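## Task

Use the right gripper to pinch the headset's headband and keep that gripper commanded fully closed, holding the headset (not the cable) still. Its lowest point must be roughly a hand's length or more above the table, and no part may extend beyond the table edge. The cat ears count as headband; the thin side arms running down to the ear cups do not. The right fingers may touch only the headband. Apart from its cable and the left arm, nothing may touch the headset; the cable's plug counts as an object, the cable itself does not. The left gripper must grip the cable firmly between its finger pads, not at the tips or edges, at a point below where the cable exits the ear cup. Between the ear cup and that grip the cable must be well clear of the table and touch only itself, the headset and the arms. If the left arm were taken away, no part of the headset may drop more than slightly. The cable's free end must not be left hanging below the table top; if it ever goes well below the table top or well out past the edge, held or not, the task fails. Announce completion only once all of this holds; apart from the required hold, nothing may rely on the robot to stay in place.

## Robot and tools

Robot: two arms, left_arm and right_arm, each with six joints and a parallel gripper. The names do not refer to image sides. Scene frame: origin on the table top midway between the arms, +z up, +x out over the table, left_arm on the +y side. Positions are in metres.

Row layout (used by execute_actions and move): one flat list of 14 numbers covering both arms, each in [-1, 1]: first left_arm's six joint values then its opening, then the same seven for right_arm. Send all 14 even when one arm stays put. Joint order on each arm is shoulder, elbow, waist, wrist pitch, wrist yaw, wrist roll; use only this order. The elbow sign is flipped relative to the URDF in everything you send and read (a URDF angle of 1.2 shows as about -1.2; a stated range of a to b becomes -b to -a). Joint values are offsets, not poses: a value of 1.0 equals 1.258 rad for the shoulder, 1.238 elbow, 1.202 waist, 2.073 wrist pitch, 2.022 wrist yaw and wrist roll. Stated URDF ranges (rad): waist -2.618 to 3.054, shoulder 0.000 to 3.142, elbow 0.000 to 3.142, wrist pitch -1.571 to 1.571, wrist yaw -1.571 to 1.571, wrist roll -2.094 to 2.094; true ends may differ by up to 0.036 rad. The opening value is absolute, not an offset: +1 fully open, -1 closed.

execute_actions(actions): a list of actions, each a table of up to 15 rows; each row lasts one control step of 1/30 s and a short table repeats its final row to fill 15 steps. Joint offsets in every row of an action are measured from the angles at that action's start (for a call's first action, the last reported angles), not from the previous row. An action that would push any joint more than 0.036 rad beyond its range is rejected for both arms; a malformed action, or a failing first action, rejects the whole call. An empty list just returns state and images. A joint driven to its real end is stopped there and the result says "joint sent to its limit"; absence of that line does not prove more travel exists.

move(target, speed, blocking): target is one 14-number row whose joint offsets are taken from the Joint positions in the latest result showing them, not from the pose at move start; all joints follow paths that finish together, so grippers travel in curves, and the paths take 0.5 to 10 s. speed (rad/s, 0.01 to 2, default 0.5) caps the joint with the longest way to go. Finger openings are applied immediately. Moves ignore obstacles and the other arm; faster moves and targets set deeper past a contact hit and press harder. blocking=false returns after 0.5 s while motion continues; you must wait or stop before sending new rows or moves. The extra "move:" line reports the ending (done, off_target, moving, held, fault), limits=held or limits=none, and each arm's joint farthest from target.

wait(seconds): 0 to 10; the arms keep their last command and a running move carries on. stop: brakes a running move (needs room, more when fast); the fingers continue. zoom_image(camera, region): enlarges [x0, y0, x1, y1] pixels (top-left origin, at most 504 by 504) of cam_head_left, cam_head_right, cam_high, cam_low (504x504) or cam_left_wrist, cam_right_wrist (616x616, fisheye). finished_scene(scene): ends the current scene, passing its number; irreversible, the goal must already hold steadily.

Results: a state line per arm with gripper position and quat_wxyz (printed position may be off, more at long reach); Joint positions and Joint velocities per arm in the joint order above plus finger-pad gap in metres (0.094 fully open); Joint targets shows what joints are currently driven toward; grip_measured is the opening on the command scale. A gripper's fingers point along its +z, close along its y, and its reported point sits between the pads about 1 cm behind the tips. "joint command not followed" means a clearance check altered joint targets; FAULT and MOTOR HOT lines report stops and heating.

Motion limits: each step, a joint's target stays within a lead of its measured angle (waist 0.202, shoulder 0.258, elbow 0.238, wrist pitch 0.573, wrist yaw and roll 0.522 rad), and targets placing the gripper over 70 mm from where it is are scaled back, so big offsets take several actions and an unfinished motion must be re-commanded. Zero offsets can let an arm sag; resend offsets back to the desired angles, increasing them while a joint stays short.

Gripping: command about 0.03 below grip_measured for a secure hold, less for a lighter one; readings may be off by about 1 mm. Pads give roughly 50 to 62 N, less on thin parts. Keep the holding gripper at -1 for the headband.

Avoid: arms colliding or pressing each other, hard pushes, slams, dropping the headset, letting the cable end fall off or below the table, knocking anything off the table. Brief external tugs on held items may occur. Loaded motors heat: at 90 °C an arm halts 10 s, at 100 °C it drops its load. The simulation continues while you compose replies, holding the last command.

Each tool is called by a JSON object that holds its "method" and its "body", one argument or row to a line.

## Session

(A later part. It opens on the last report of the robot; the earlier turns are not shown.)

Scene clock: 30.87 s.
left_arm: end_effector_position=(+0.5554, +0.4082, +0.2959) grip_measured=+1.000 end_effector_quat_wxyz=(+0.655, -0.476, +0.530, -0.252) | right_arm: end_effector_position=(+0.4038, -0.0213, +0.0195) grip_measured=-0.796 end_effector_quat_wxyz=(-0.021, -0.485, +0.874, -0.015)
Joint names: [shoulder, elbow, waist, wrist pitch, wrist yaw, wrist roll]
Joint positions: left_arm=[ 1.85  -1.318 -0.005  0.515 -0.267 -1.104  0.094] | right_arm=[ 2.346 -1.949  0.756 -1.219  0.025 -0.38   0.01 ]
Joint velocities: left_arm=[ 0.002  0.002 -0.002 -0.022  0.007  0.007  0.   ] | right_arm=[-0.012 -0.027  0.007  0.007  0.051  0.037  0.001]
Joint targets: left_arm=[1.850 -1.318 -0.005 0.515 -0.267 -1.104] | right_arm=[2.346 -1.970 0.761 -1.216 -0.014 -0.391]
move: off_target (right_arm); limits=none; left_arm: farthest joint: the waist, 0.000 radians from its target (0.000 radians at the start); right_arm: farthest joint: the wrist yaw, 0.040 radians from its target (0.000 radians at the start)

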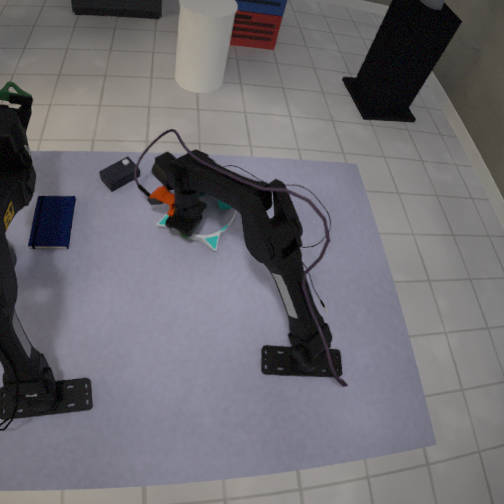

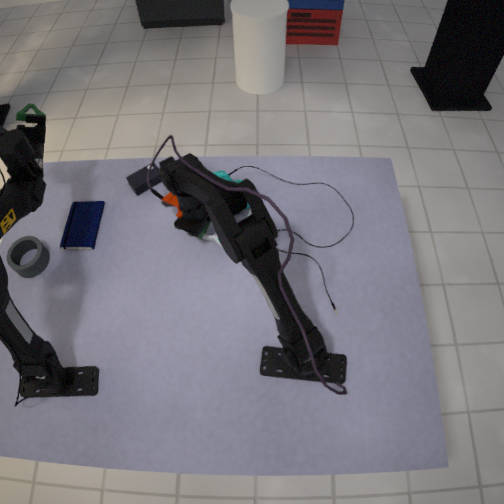

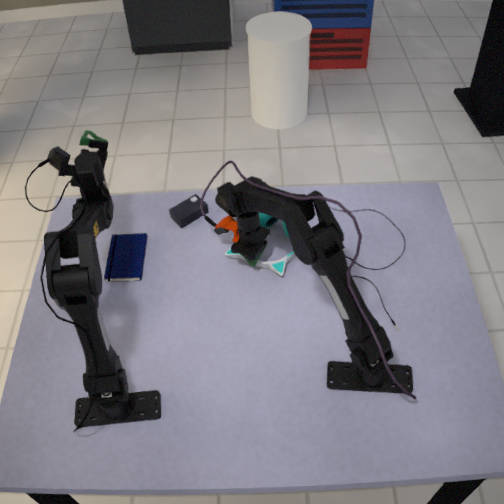

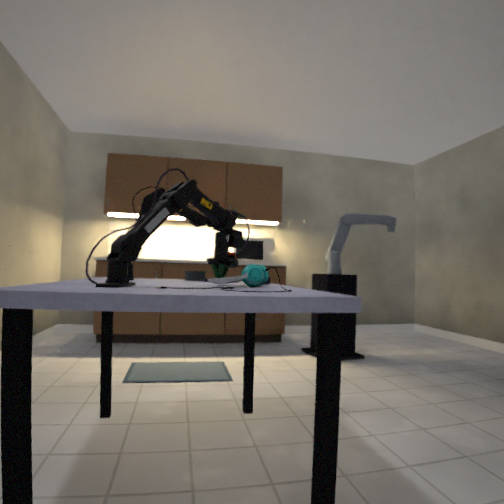

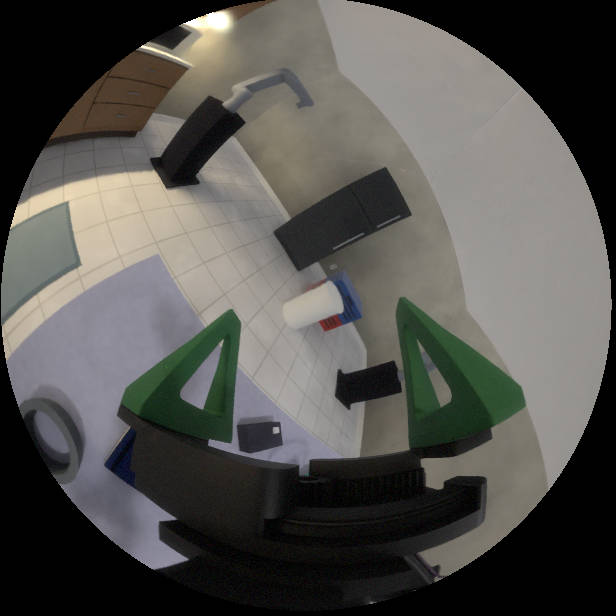

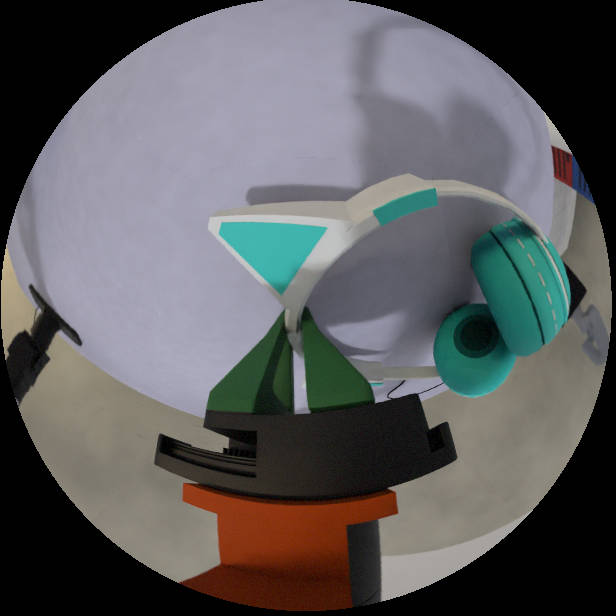

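{"method": "move", "body": {
  "target": [0,0,0,0,0,0,1,-0.51,0.18,0,-0.1,-0.02,0,-1],
  "speed": 0.3
}}

{"method": "move", "body": {
  "target": [0,0,0,0,0,0,1,-0.4,0.4,0,0.64,0,0.96,-1],
  "speed": 0.5
}}

Scene clock: 36.93 s.
left_arm: end_effector_position=(+0.5554, +0.4082, +0.2959) grip_measured=+1.000 end_effector_quat_wxyz=(+0.655, -0.476, +0.530, -0.252) | right_arm: end_effector_position=(+0.3128, -0.0746, +0.1880) grip_measured=-0.824 end_effector_quat_wxyz=(+0.052, -0.484, +0.873, +0.025)
Joint names: [shoulder, elbow, waist, wrist pitch, wrist yaw, wrist roll]
Joint positions: left_arm=[ 1.85  -1.318 -0.005  0.515 -0.267 -1.105  0.094] | right_arm=[ 1.74  -1.724  0.756 -1.444 -0.036 -0.378  0.008]
Joint velocities: left_arm=[-0.012  0.002  0.002 -0.11   0.051  0.007  0.   ] | right_arm=[-0.012 -0.007 -0.002 -0.022  0.007 -0.022  0.   ]
Joint targets: left_arm=[1.850 -1.318 -0.005 0.515 -0.267 -1.104] | right_arm=[1.705 -1.726 0.756 -1.426 -0.016 -0.380]
move: off_target (right_arm); limits=none; left_arm: farthest joint: the wrist roll, 0.001 radians from its target (0.000 radians at the start); right_arm: farthest joint: the shoulder, 0.036 radians from its target (0.642 radians at the start)

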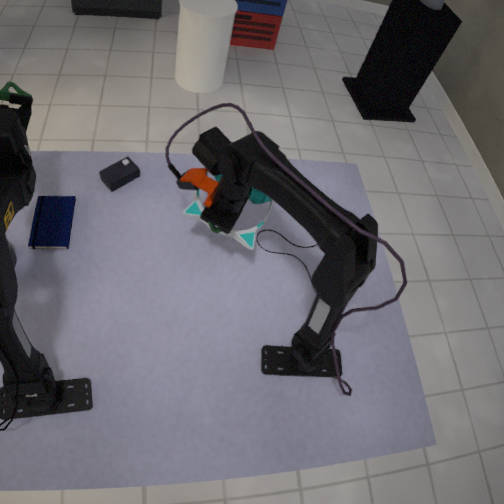

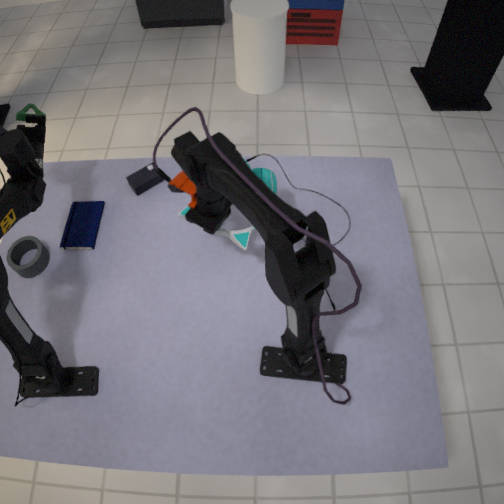

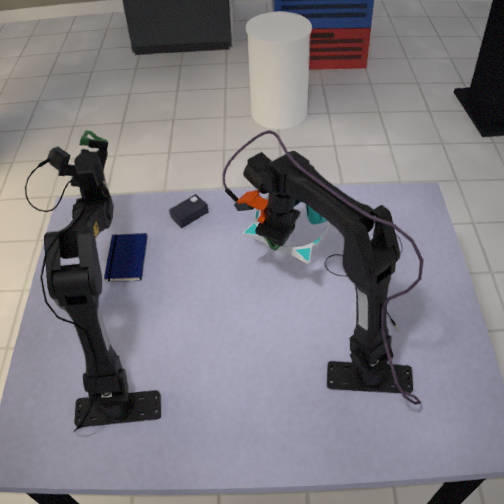

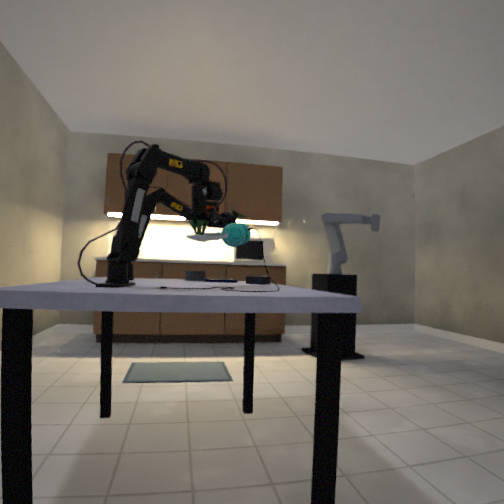

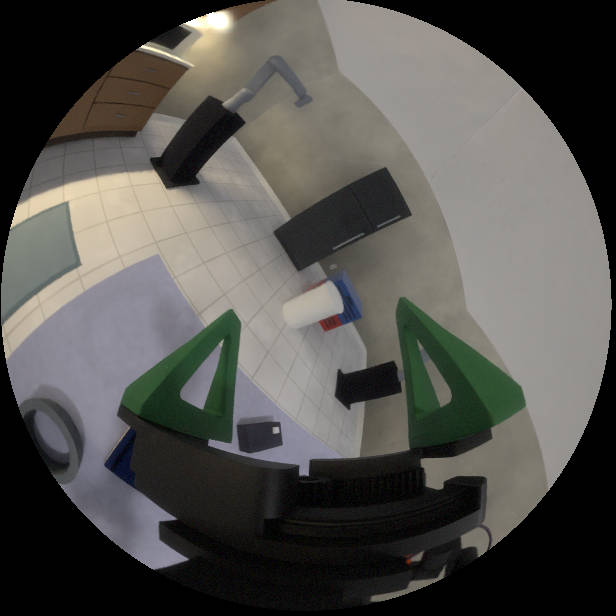

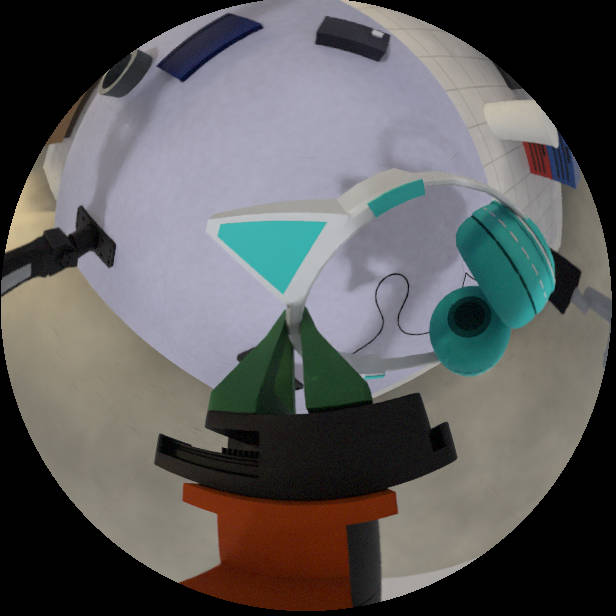

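Scene clock: 41.57 s.
left_arm: end_effector_position=(+0.5554, +0.4082, +0.2959) grip_measured=+1.000 end_effector_quat_wxyz=(+0.654, -0.476, +0.530, -0.253) | right_arm: end_effector_position=(+0.3875, -0.0174, +0.3546) grip_measured=-0.825 end_effector_quat_wxyz=(+0.262, +0.342, +0.713, +0.553)
Joint names: [shoulder, elbow, waist, wrist pitch, wrist yaw, wrist roll]
Joint positions: left_arm=[ 1.85  -1.318 -0.005  0.515 -0.267 -1.105  0.094] | right_arm=[ 1.276 -1.219  0.756 -0.198 -0.047  1.562  0.008]
Joint velocities: left_arm=[-0.012  0.012 -0.002  0.022  0.066  0.007  0.   ] | right_arm=[-0.002  0.002  0.007  0.051  0.037 -0.081 -0.   ]
Joint targets: left_arm=[1.850 -1.318 -0.005 0.515 -0.267 -1.104] | right_arm=[1.237 -1.229 0.756 -0.117 -0.036 1.563]
move: off_target (right_arm); limits=none; left_arm: farthest joint: the waist, 0.000 radians from its target (0.000 radians at the start); right_arm: farthest joint: the wrist pitch, 0.081 radians from its target (1.327 radians at the start)

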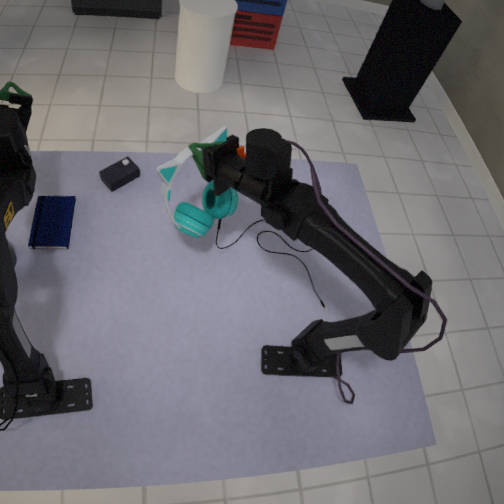

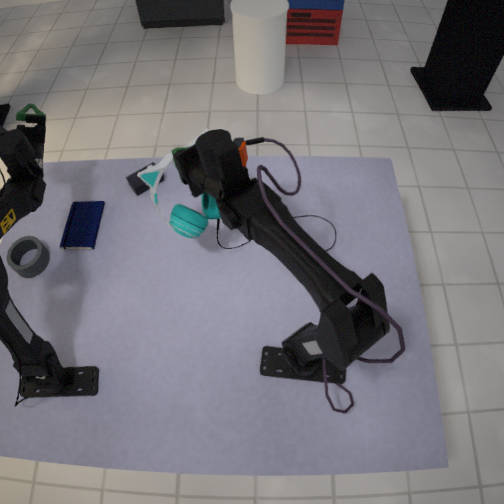

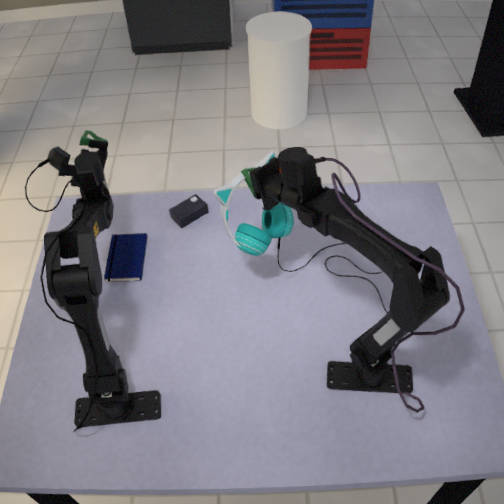

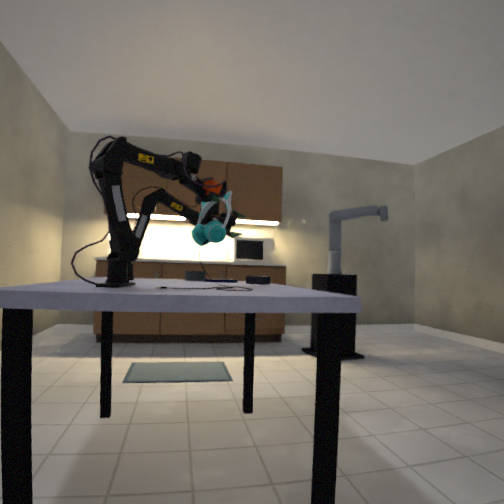

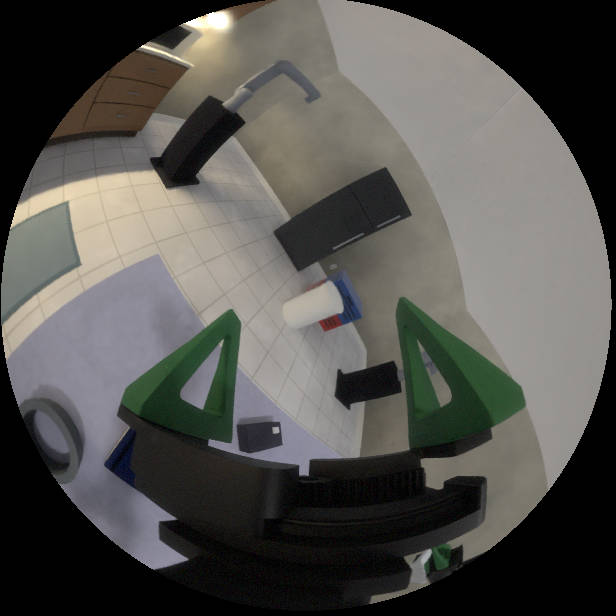

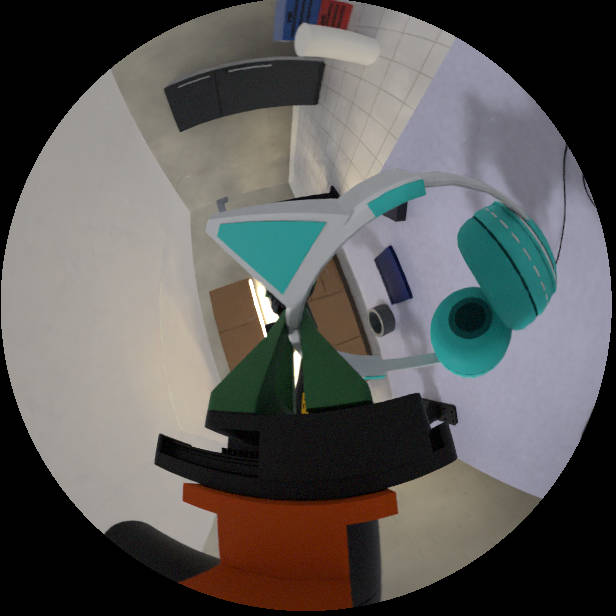

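{"method": "move", "body": {
  "target": [0.12,0.176,-0.66,0.14,0.132,0.546,1,-0.03,-0.24,0,0.04,0,0,-1],
  "speed": 0.6
}}

Scene clock: 48.93 s.
left_arm: end_effector_position=(+0.4501, -0.0381, +0.1789) grip_measured=+1.000 end_effector_quat_wxyz=(+0.630, +0.205, +0.718, -0.216) | right_arm: end_effector_position=(+0.3753, -0.0268, +0.4535) grip_measured=-0.823 end_effector_quat_wxyz=(+0.293, +0.317, +0.670, +0.604)
Joint names: [shoulder, elbow, waist, wrist pitch, wrist yaw, wrist roll]
Joint positions: left_arm=[ 1.995 -1.108 -0.753  0.772 -0.042 -0.057  0.094] | right_arm=[ 1.266 -1.467  0.756 -0.299 -0.044  1.556  0.008]
Joint velocities: left_arm=[-0.002 -0.002  0.002  0.022 -0.022 -0.066  0.   ] | right_arm=[-0.012 -0.002  0.007  0.066 -0.007  0.022  0.   ]
Joint targets: left_arm=[2.001 -1.100 -0.798 0.805 0.000 -0.001] | right_arm=[1.238 -1.516 0.756 -0.115 -0.047 1.562]
move: off_target (left_arm, right_arm); limits=none; left_arm: farthest joint: the wrist roll, 0.056 radians from its target (1.104 radians at the start); right_arm: farthest joint: the wrist pitch, 0.184 radians from its target (0.083 radians at the start)

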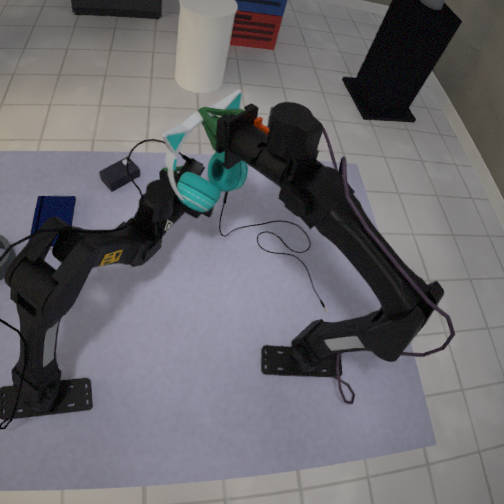

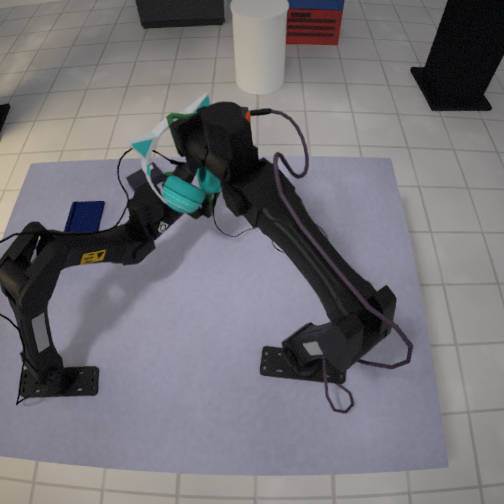

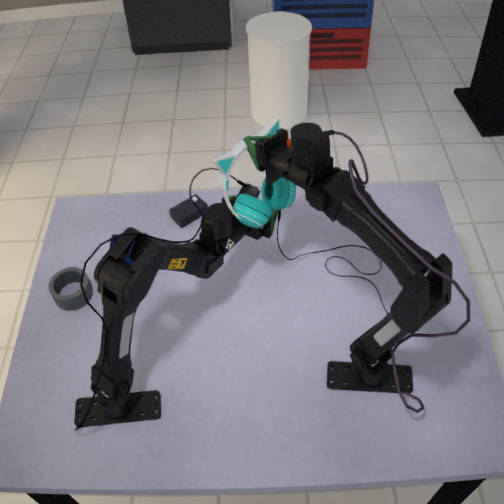

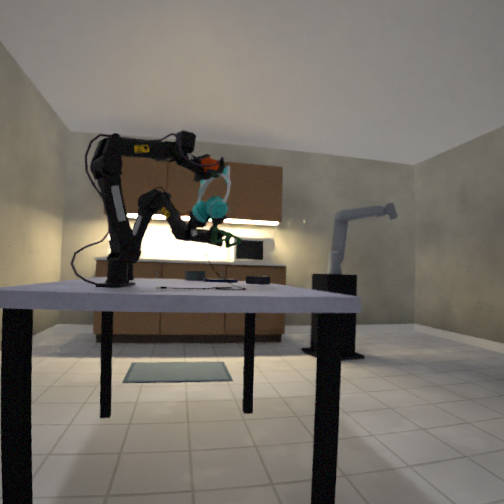

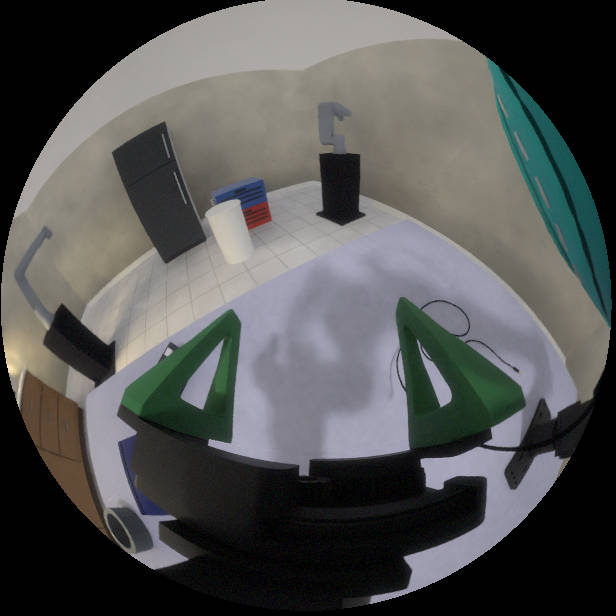

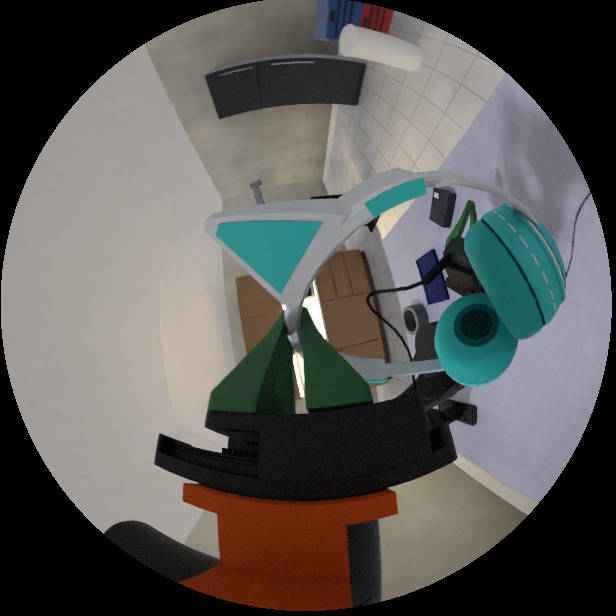

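{"method": "move", "body": {
  "target": [-0.075,0.33,0.08,0.2,0.02,0.03,1,-0.022,-0.04,0,0.088,0,0,-1],
  "speed": 0.4
}}

{"method": "move", "body": {
  "target": [0,0,-0.3,0,0,0,1,-0.022,-0.04,0,0.05,0,0,-1],
  "speed": 0.3
}}

Scene clock: 54.63 s.
left_arm: end_effector_position=(+0.4109, +0.0383, +0.1391) grip_measured=+1.000 end_effector_quat_wxyz=(+0.657, +0.199, +0.702, -0.188) | right_arm: end_effector_position=(+0.3759, -0.0265, +0.4782) grip_measured=-0.825 end_effector_quat_wxyz=(+0.309, +0.302, +0.641, +0.635)
Joint names: [shoulder, elbow, waist, wrist pitch, wrist yaw, wrist roll]
Joint positions: left_arm=[ 1.934 -0.709 -0.668  1.16  -0.011 -0.003  0.094] | right_arm=[ 1.266 -1.472  0.756 -0.21  -0.044  1.559  0.008]
Joint velocities: left_arm=[ 0.017  0.022 -0.012 -0.051 -0.007 -0.095  0.   ] | right_arm=[ 0.002  0.002 -0.002  0.066  0.051  0.022 -0.001]
Joint targets: left_arm=[1.901 -0.700 -0.657 1.187 -0.001 0.004] | right_arm=[1.239 -1.516 0.756 -0.117 -0.044 1.556]
move: off_target (left_arm, right_arm); limits=none; left_arm: farthest joint: the shoulder, 0.033 radians from its target (0.094 radians at the start); right_arm: farthest joint: the wrist pitch, 0.093 radians from its target (0.183 radians at the start)

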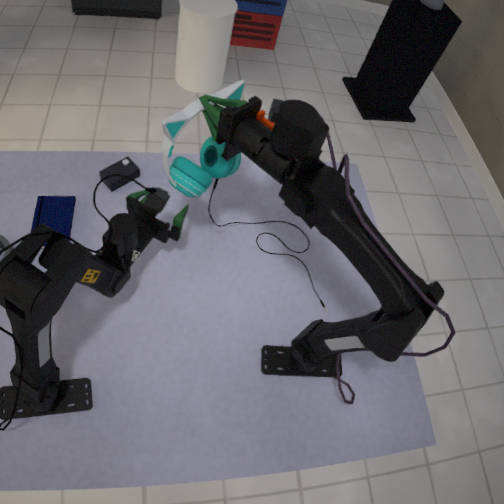

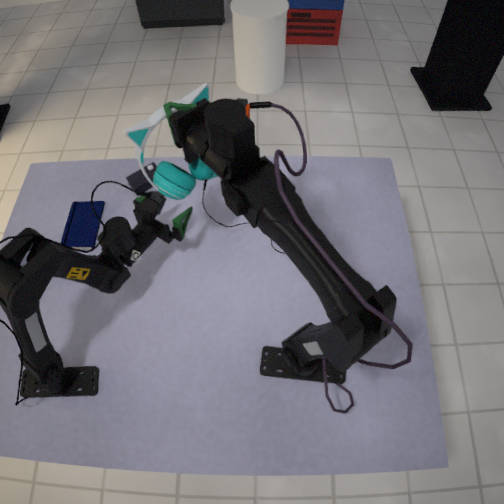

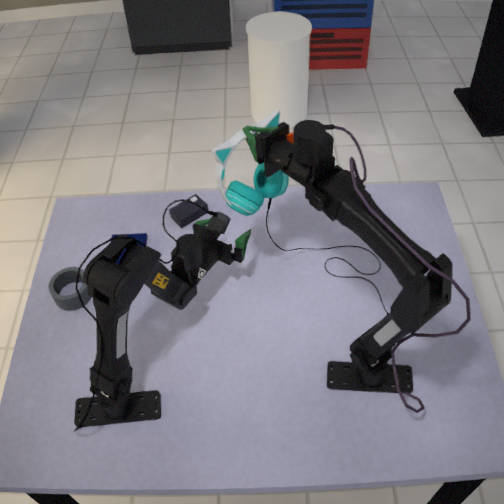

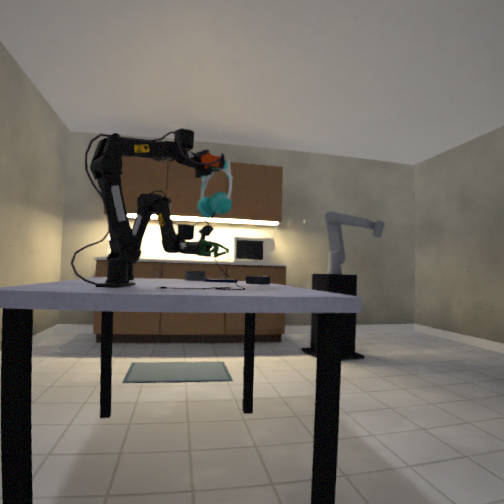

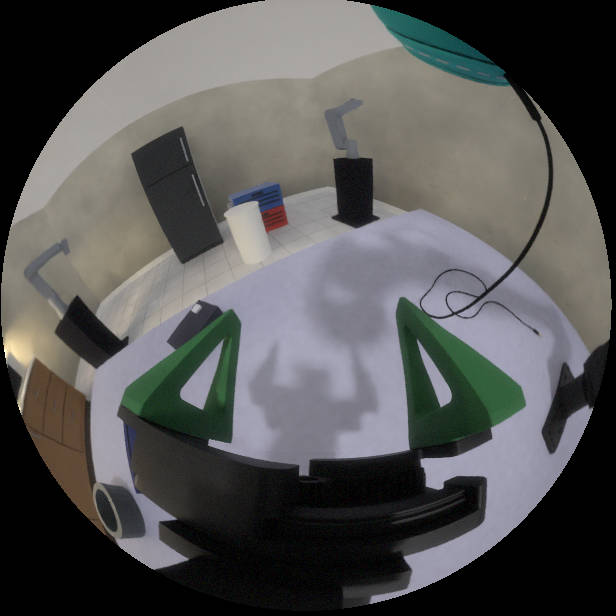

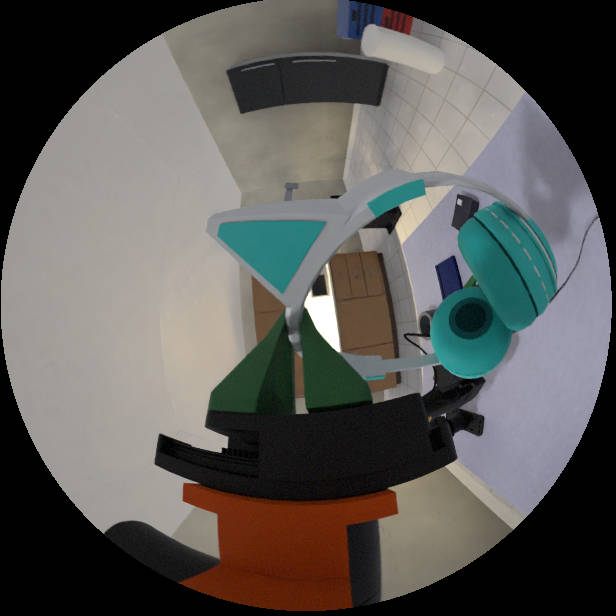

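Scene clock: 56.27 s.
left_arm: end_effector_position=(+0.2920, -0.0926, +0.1391) grip_measured=+1.000 end_effector_quat_wxyz=(+0.614, +0.320, +0.656, -0.301) | right_arm: end_effector_position=(+0.3754, -0.0269, +0.4836) grip_measured=-0.825 end_effector_quat_wxyz=(+0.311, +0.300, +0.635, +0.640)
Joint names: [shoulder, elbow, waist, wrist pitch, wrist yaw, wrist roll]
Joint positions: left_arm=[ 1.934 -0.709 -1.023  1.16  -0.011 -0.003  0.094] | right_arm=[ 1.266 -1.478  0.756 -0.199 -0.044  1.56   0.008]
Joint velocities: left_arm=[ 0.022  0.007  0.002 -0.022  0.051 -0.037  0.   ] | right_arm=[-0.007 -0.007  0.007 -0.051 -0.007  0.037 -0.   ]
Joint targets: left_arm=[1.934 -0.709 -1.029 1.160 -0.011 -0.003] | right_arm=[1.239 -1.522 0.756 -0.106 -0.044 1.559]
move: off_target (right_arm); limits=none; left_arm: farthest joint: the waist, 0.006 radians from its target (0.361 radians at the start); right_arm: farthest joint: the wrist pitch, 0.093 radians from its target (0.103 radians at the start)

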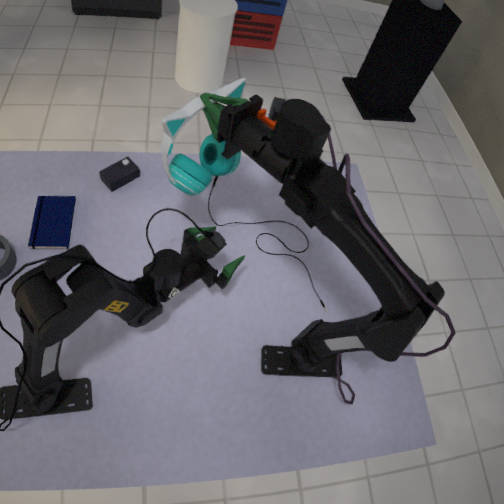

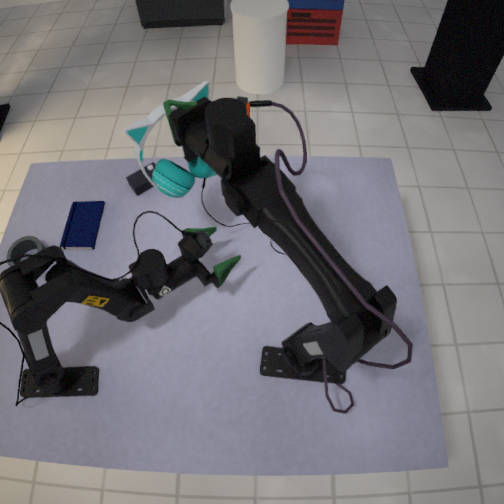

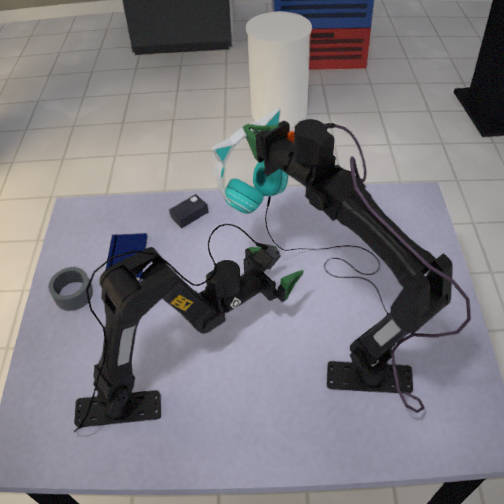

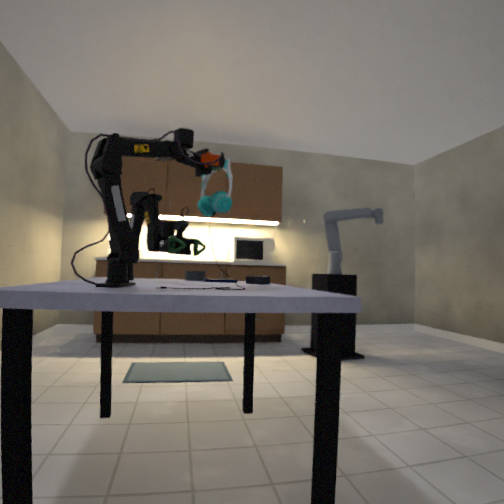

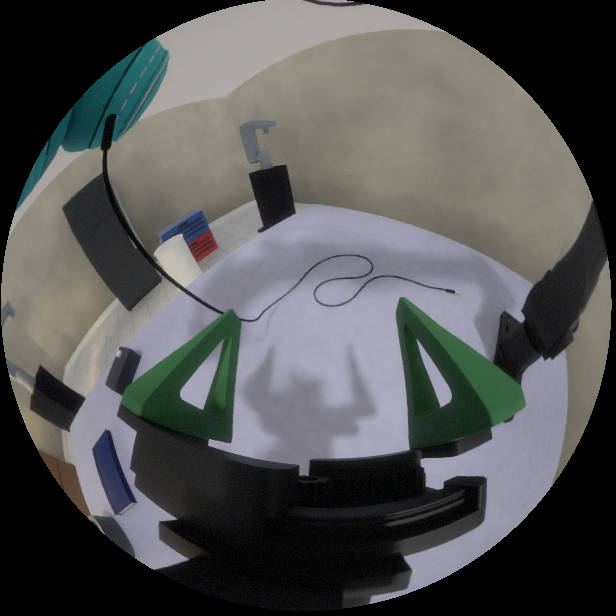

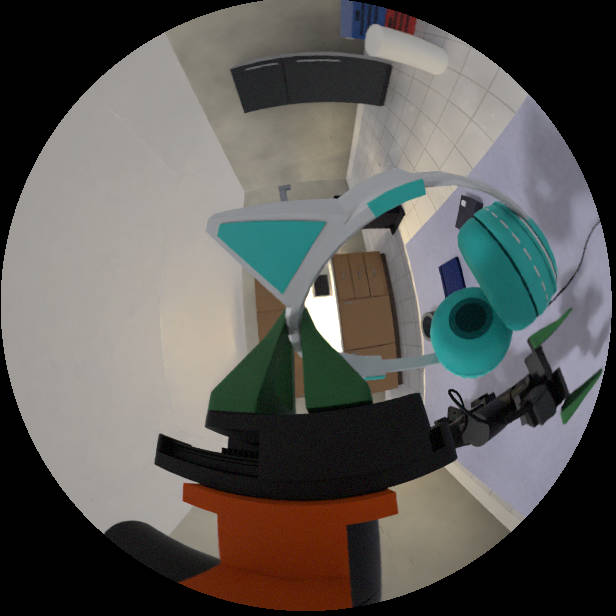

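Passed in front of it; aim midway.

{"method": "move", "body": {
  "target": [0,0,0.15,0,0,0,1,-0.022,-0.036,0,0.045,0,0,-1],
  "speed": 0.3
}}

Scene clock: 59.23 s.
left_arm: end_effector_position=(+0.3562, -0.0336, +0.1391) grip_measured=+1.000 end_effector_quat_wxyz=(+0.638, +0.261, +0.681, -0.247) | right_arm: end_effector_position=(+0.3758, -0.0266, +0.4807) grip_measured=-0.825 end_effector_quat_wxyz=(+0.310, +0.302, +0.637, +0.638)
Joint names: [shoulder, elbow, waist, wrist pitch, wrist yaw, wrist roll]
Joint positions: left_arm=[ 1.934 -0.709 -0.848  1.16  -0.011 -0.003  0.094] | right_arm=[ 1.266 -1.473  0.756 -0.201 -0.044  1.561  0.008]
Joint velocities: left_arm=[ 0.007 -0.002 -0.017  0.007  0.007 -0.081  0.   ] | right_arm=[-0.002 -0.012 -0.012  0.154  0.051 -0.037 -0.   ]
Joint targets: left_arm=[1.934 -0.709 -0.842 1.160 -0.011 -0.003] | right_arm=[1.239 -1.522 0.756 -0.106 -0.044 1.560]
move: off_target (right_arm); limits=none; left_arm: farthest joint: the waist, 0.006 radians from its target (0.180 radians at the start); right_arm: farthest joint: the wrist pitch, 0.096 radians from its target (0.093 radians at the start)

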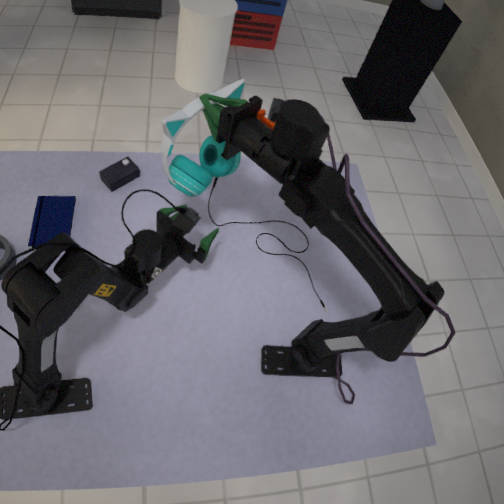

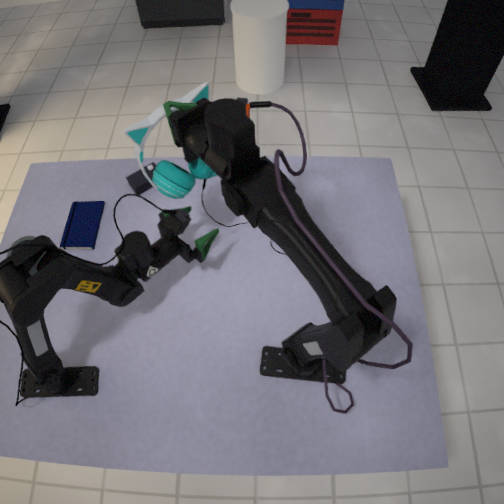

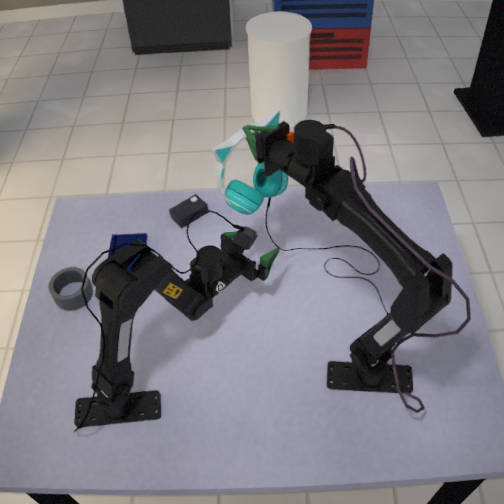

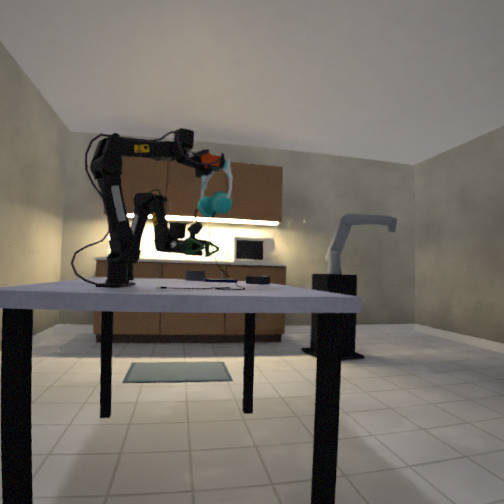

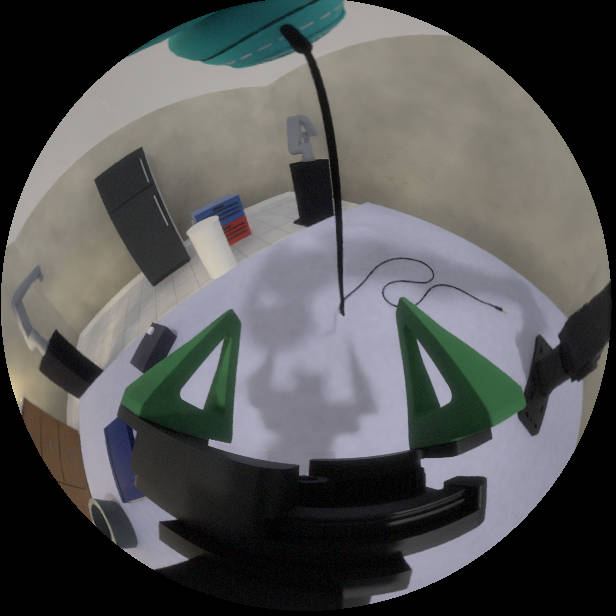

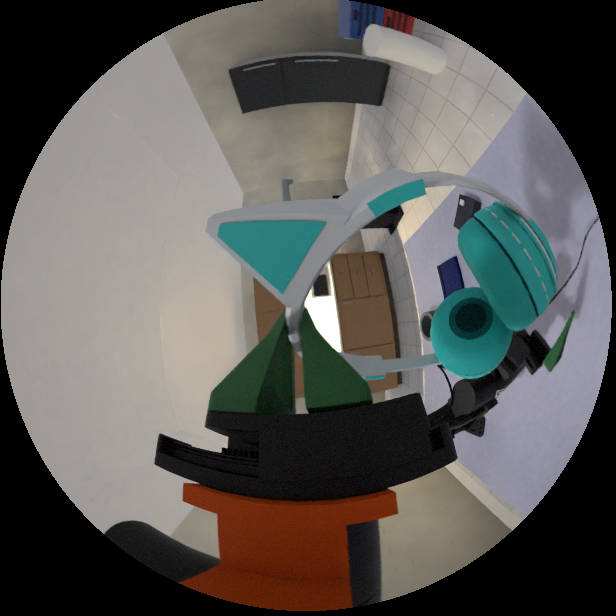

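Advance ~5cm.

{"method": "move", "body": {
  "target": [0.08,-0.2,-0.01,-0.07,0,0,1,-0.022,-0.04,0,0.046,0,0,-1],
  "speed": 0.2
}}

Scene clock: 65.80 s.
left_arm: end_effector_position=(+0.3912, -0.0660, +0.1482) grip_measured=+1.000 end_effector_quat_wxyz=(+0.636, +0.262, +0.683, -0.246) | right_arm: end_effector_position=(+0.3754, -0.0269, +0.4832) grip_measured=-0.825 end_effector_quat_wxyz=(+0.310, +0.301, +0.636, +0.640)
Joint names: [shoulder, elbow, waist, wrist pitch, wrist yaw, wrist roll]
Joint positions: left_arm=[ 2.023 -0.929 -0.848  1.024 -0.011 -0.003  0.094] | right_arm=[ 1.266 -1.478  0.756 -0.201 -0.044  1.562  0.008]
Joint velocities: left_arm=[-0.017  0.007 -0.007 -0.066 -0.037 -0.007  0.   ] | right_arm=[-0.007  0.027 -0.012 -0.022  0.007 -0.037  0.001]
Joint targets: left_arm=[2.035 -0.956 -0.860 1.015 -0.011 -0.003] | right_arm=[1.239 -1.522 0.756 -0.106 -0.044 1.561]
move: off_target (left_arm, right_arm); limits=none; left_arm: farthest joint: the elbow, 0.028 radians from its target (0.248 radians at the start); right_arm: farthest joint: the wrist pitch, 0.095 radians from its target (0.095 radians at the start)

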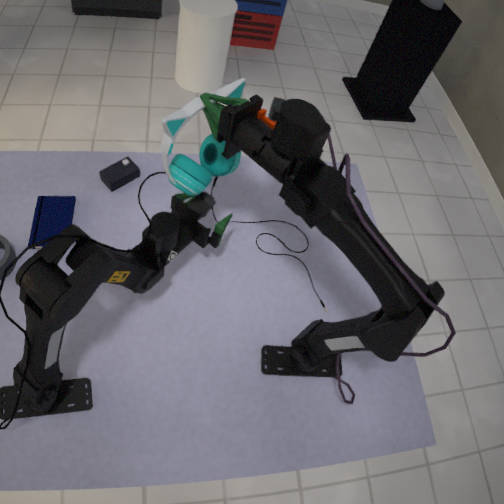

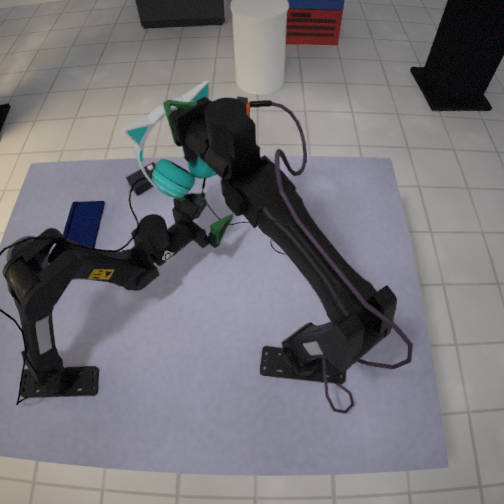

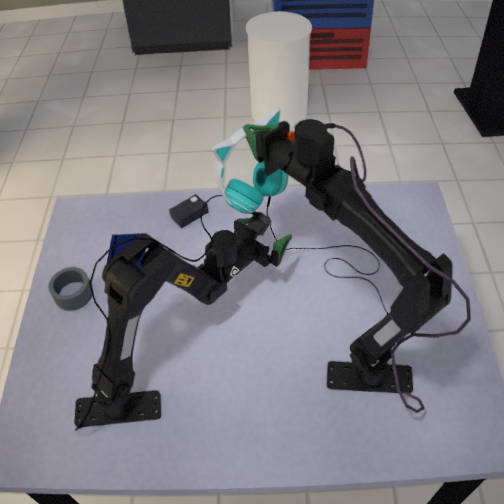

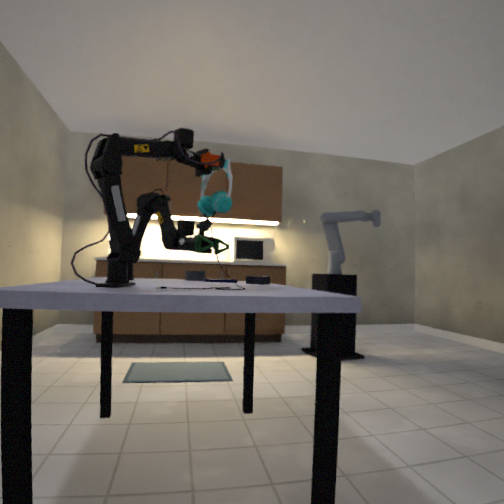

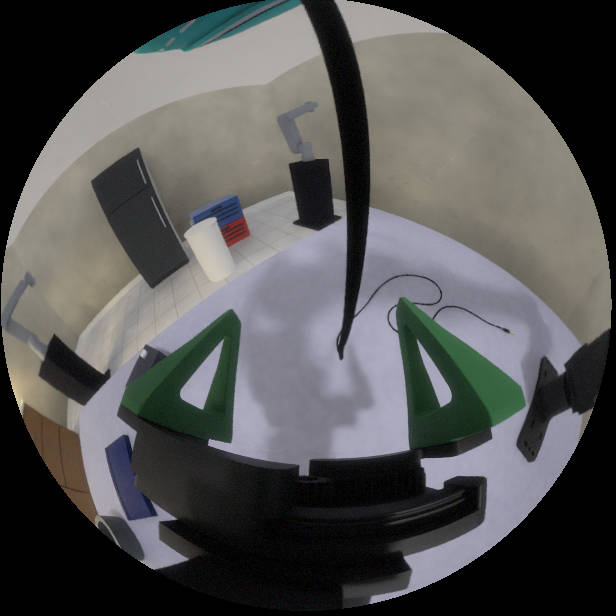

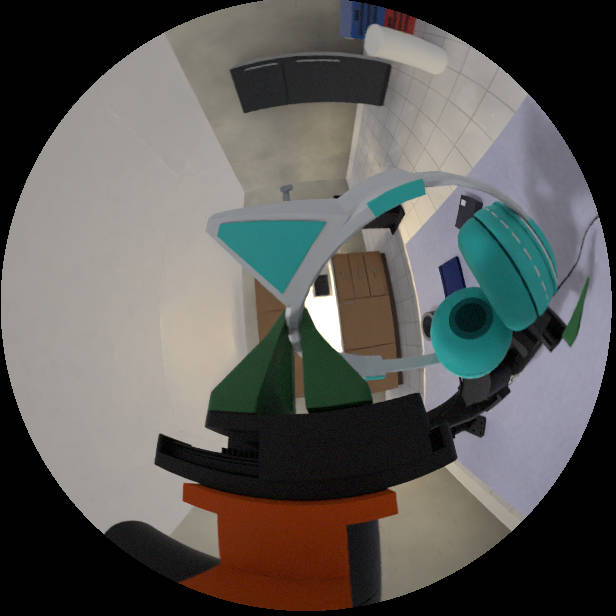

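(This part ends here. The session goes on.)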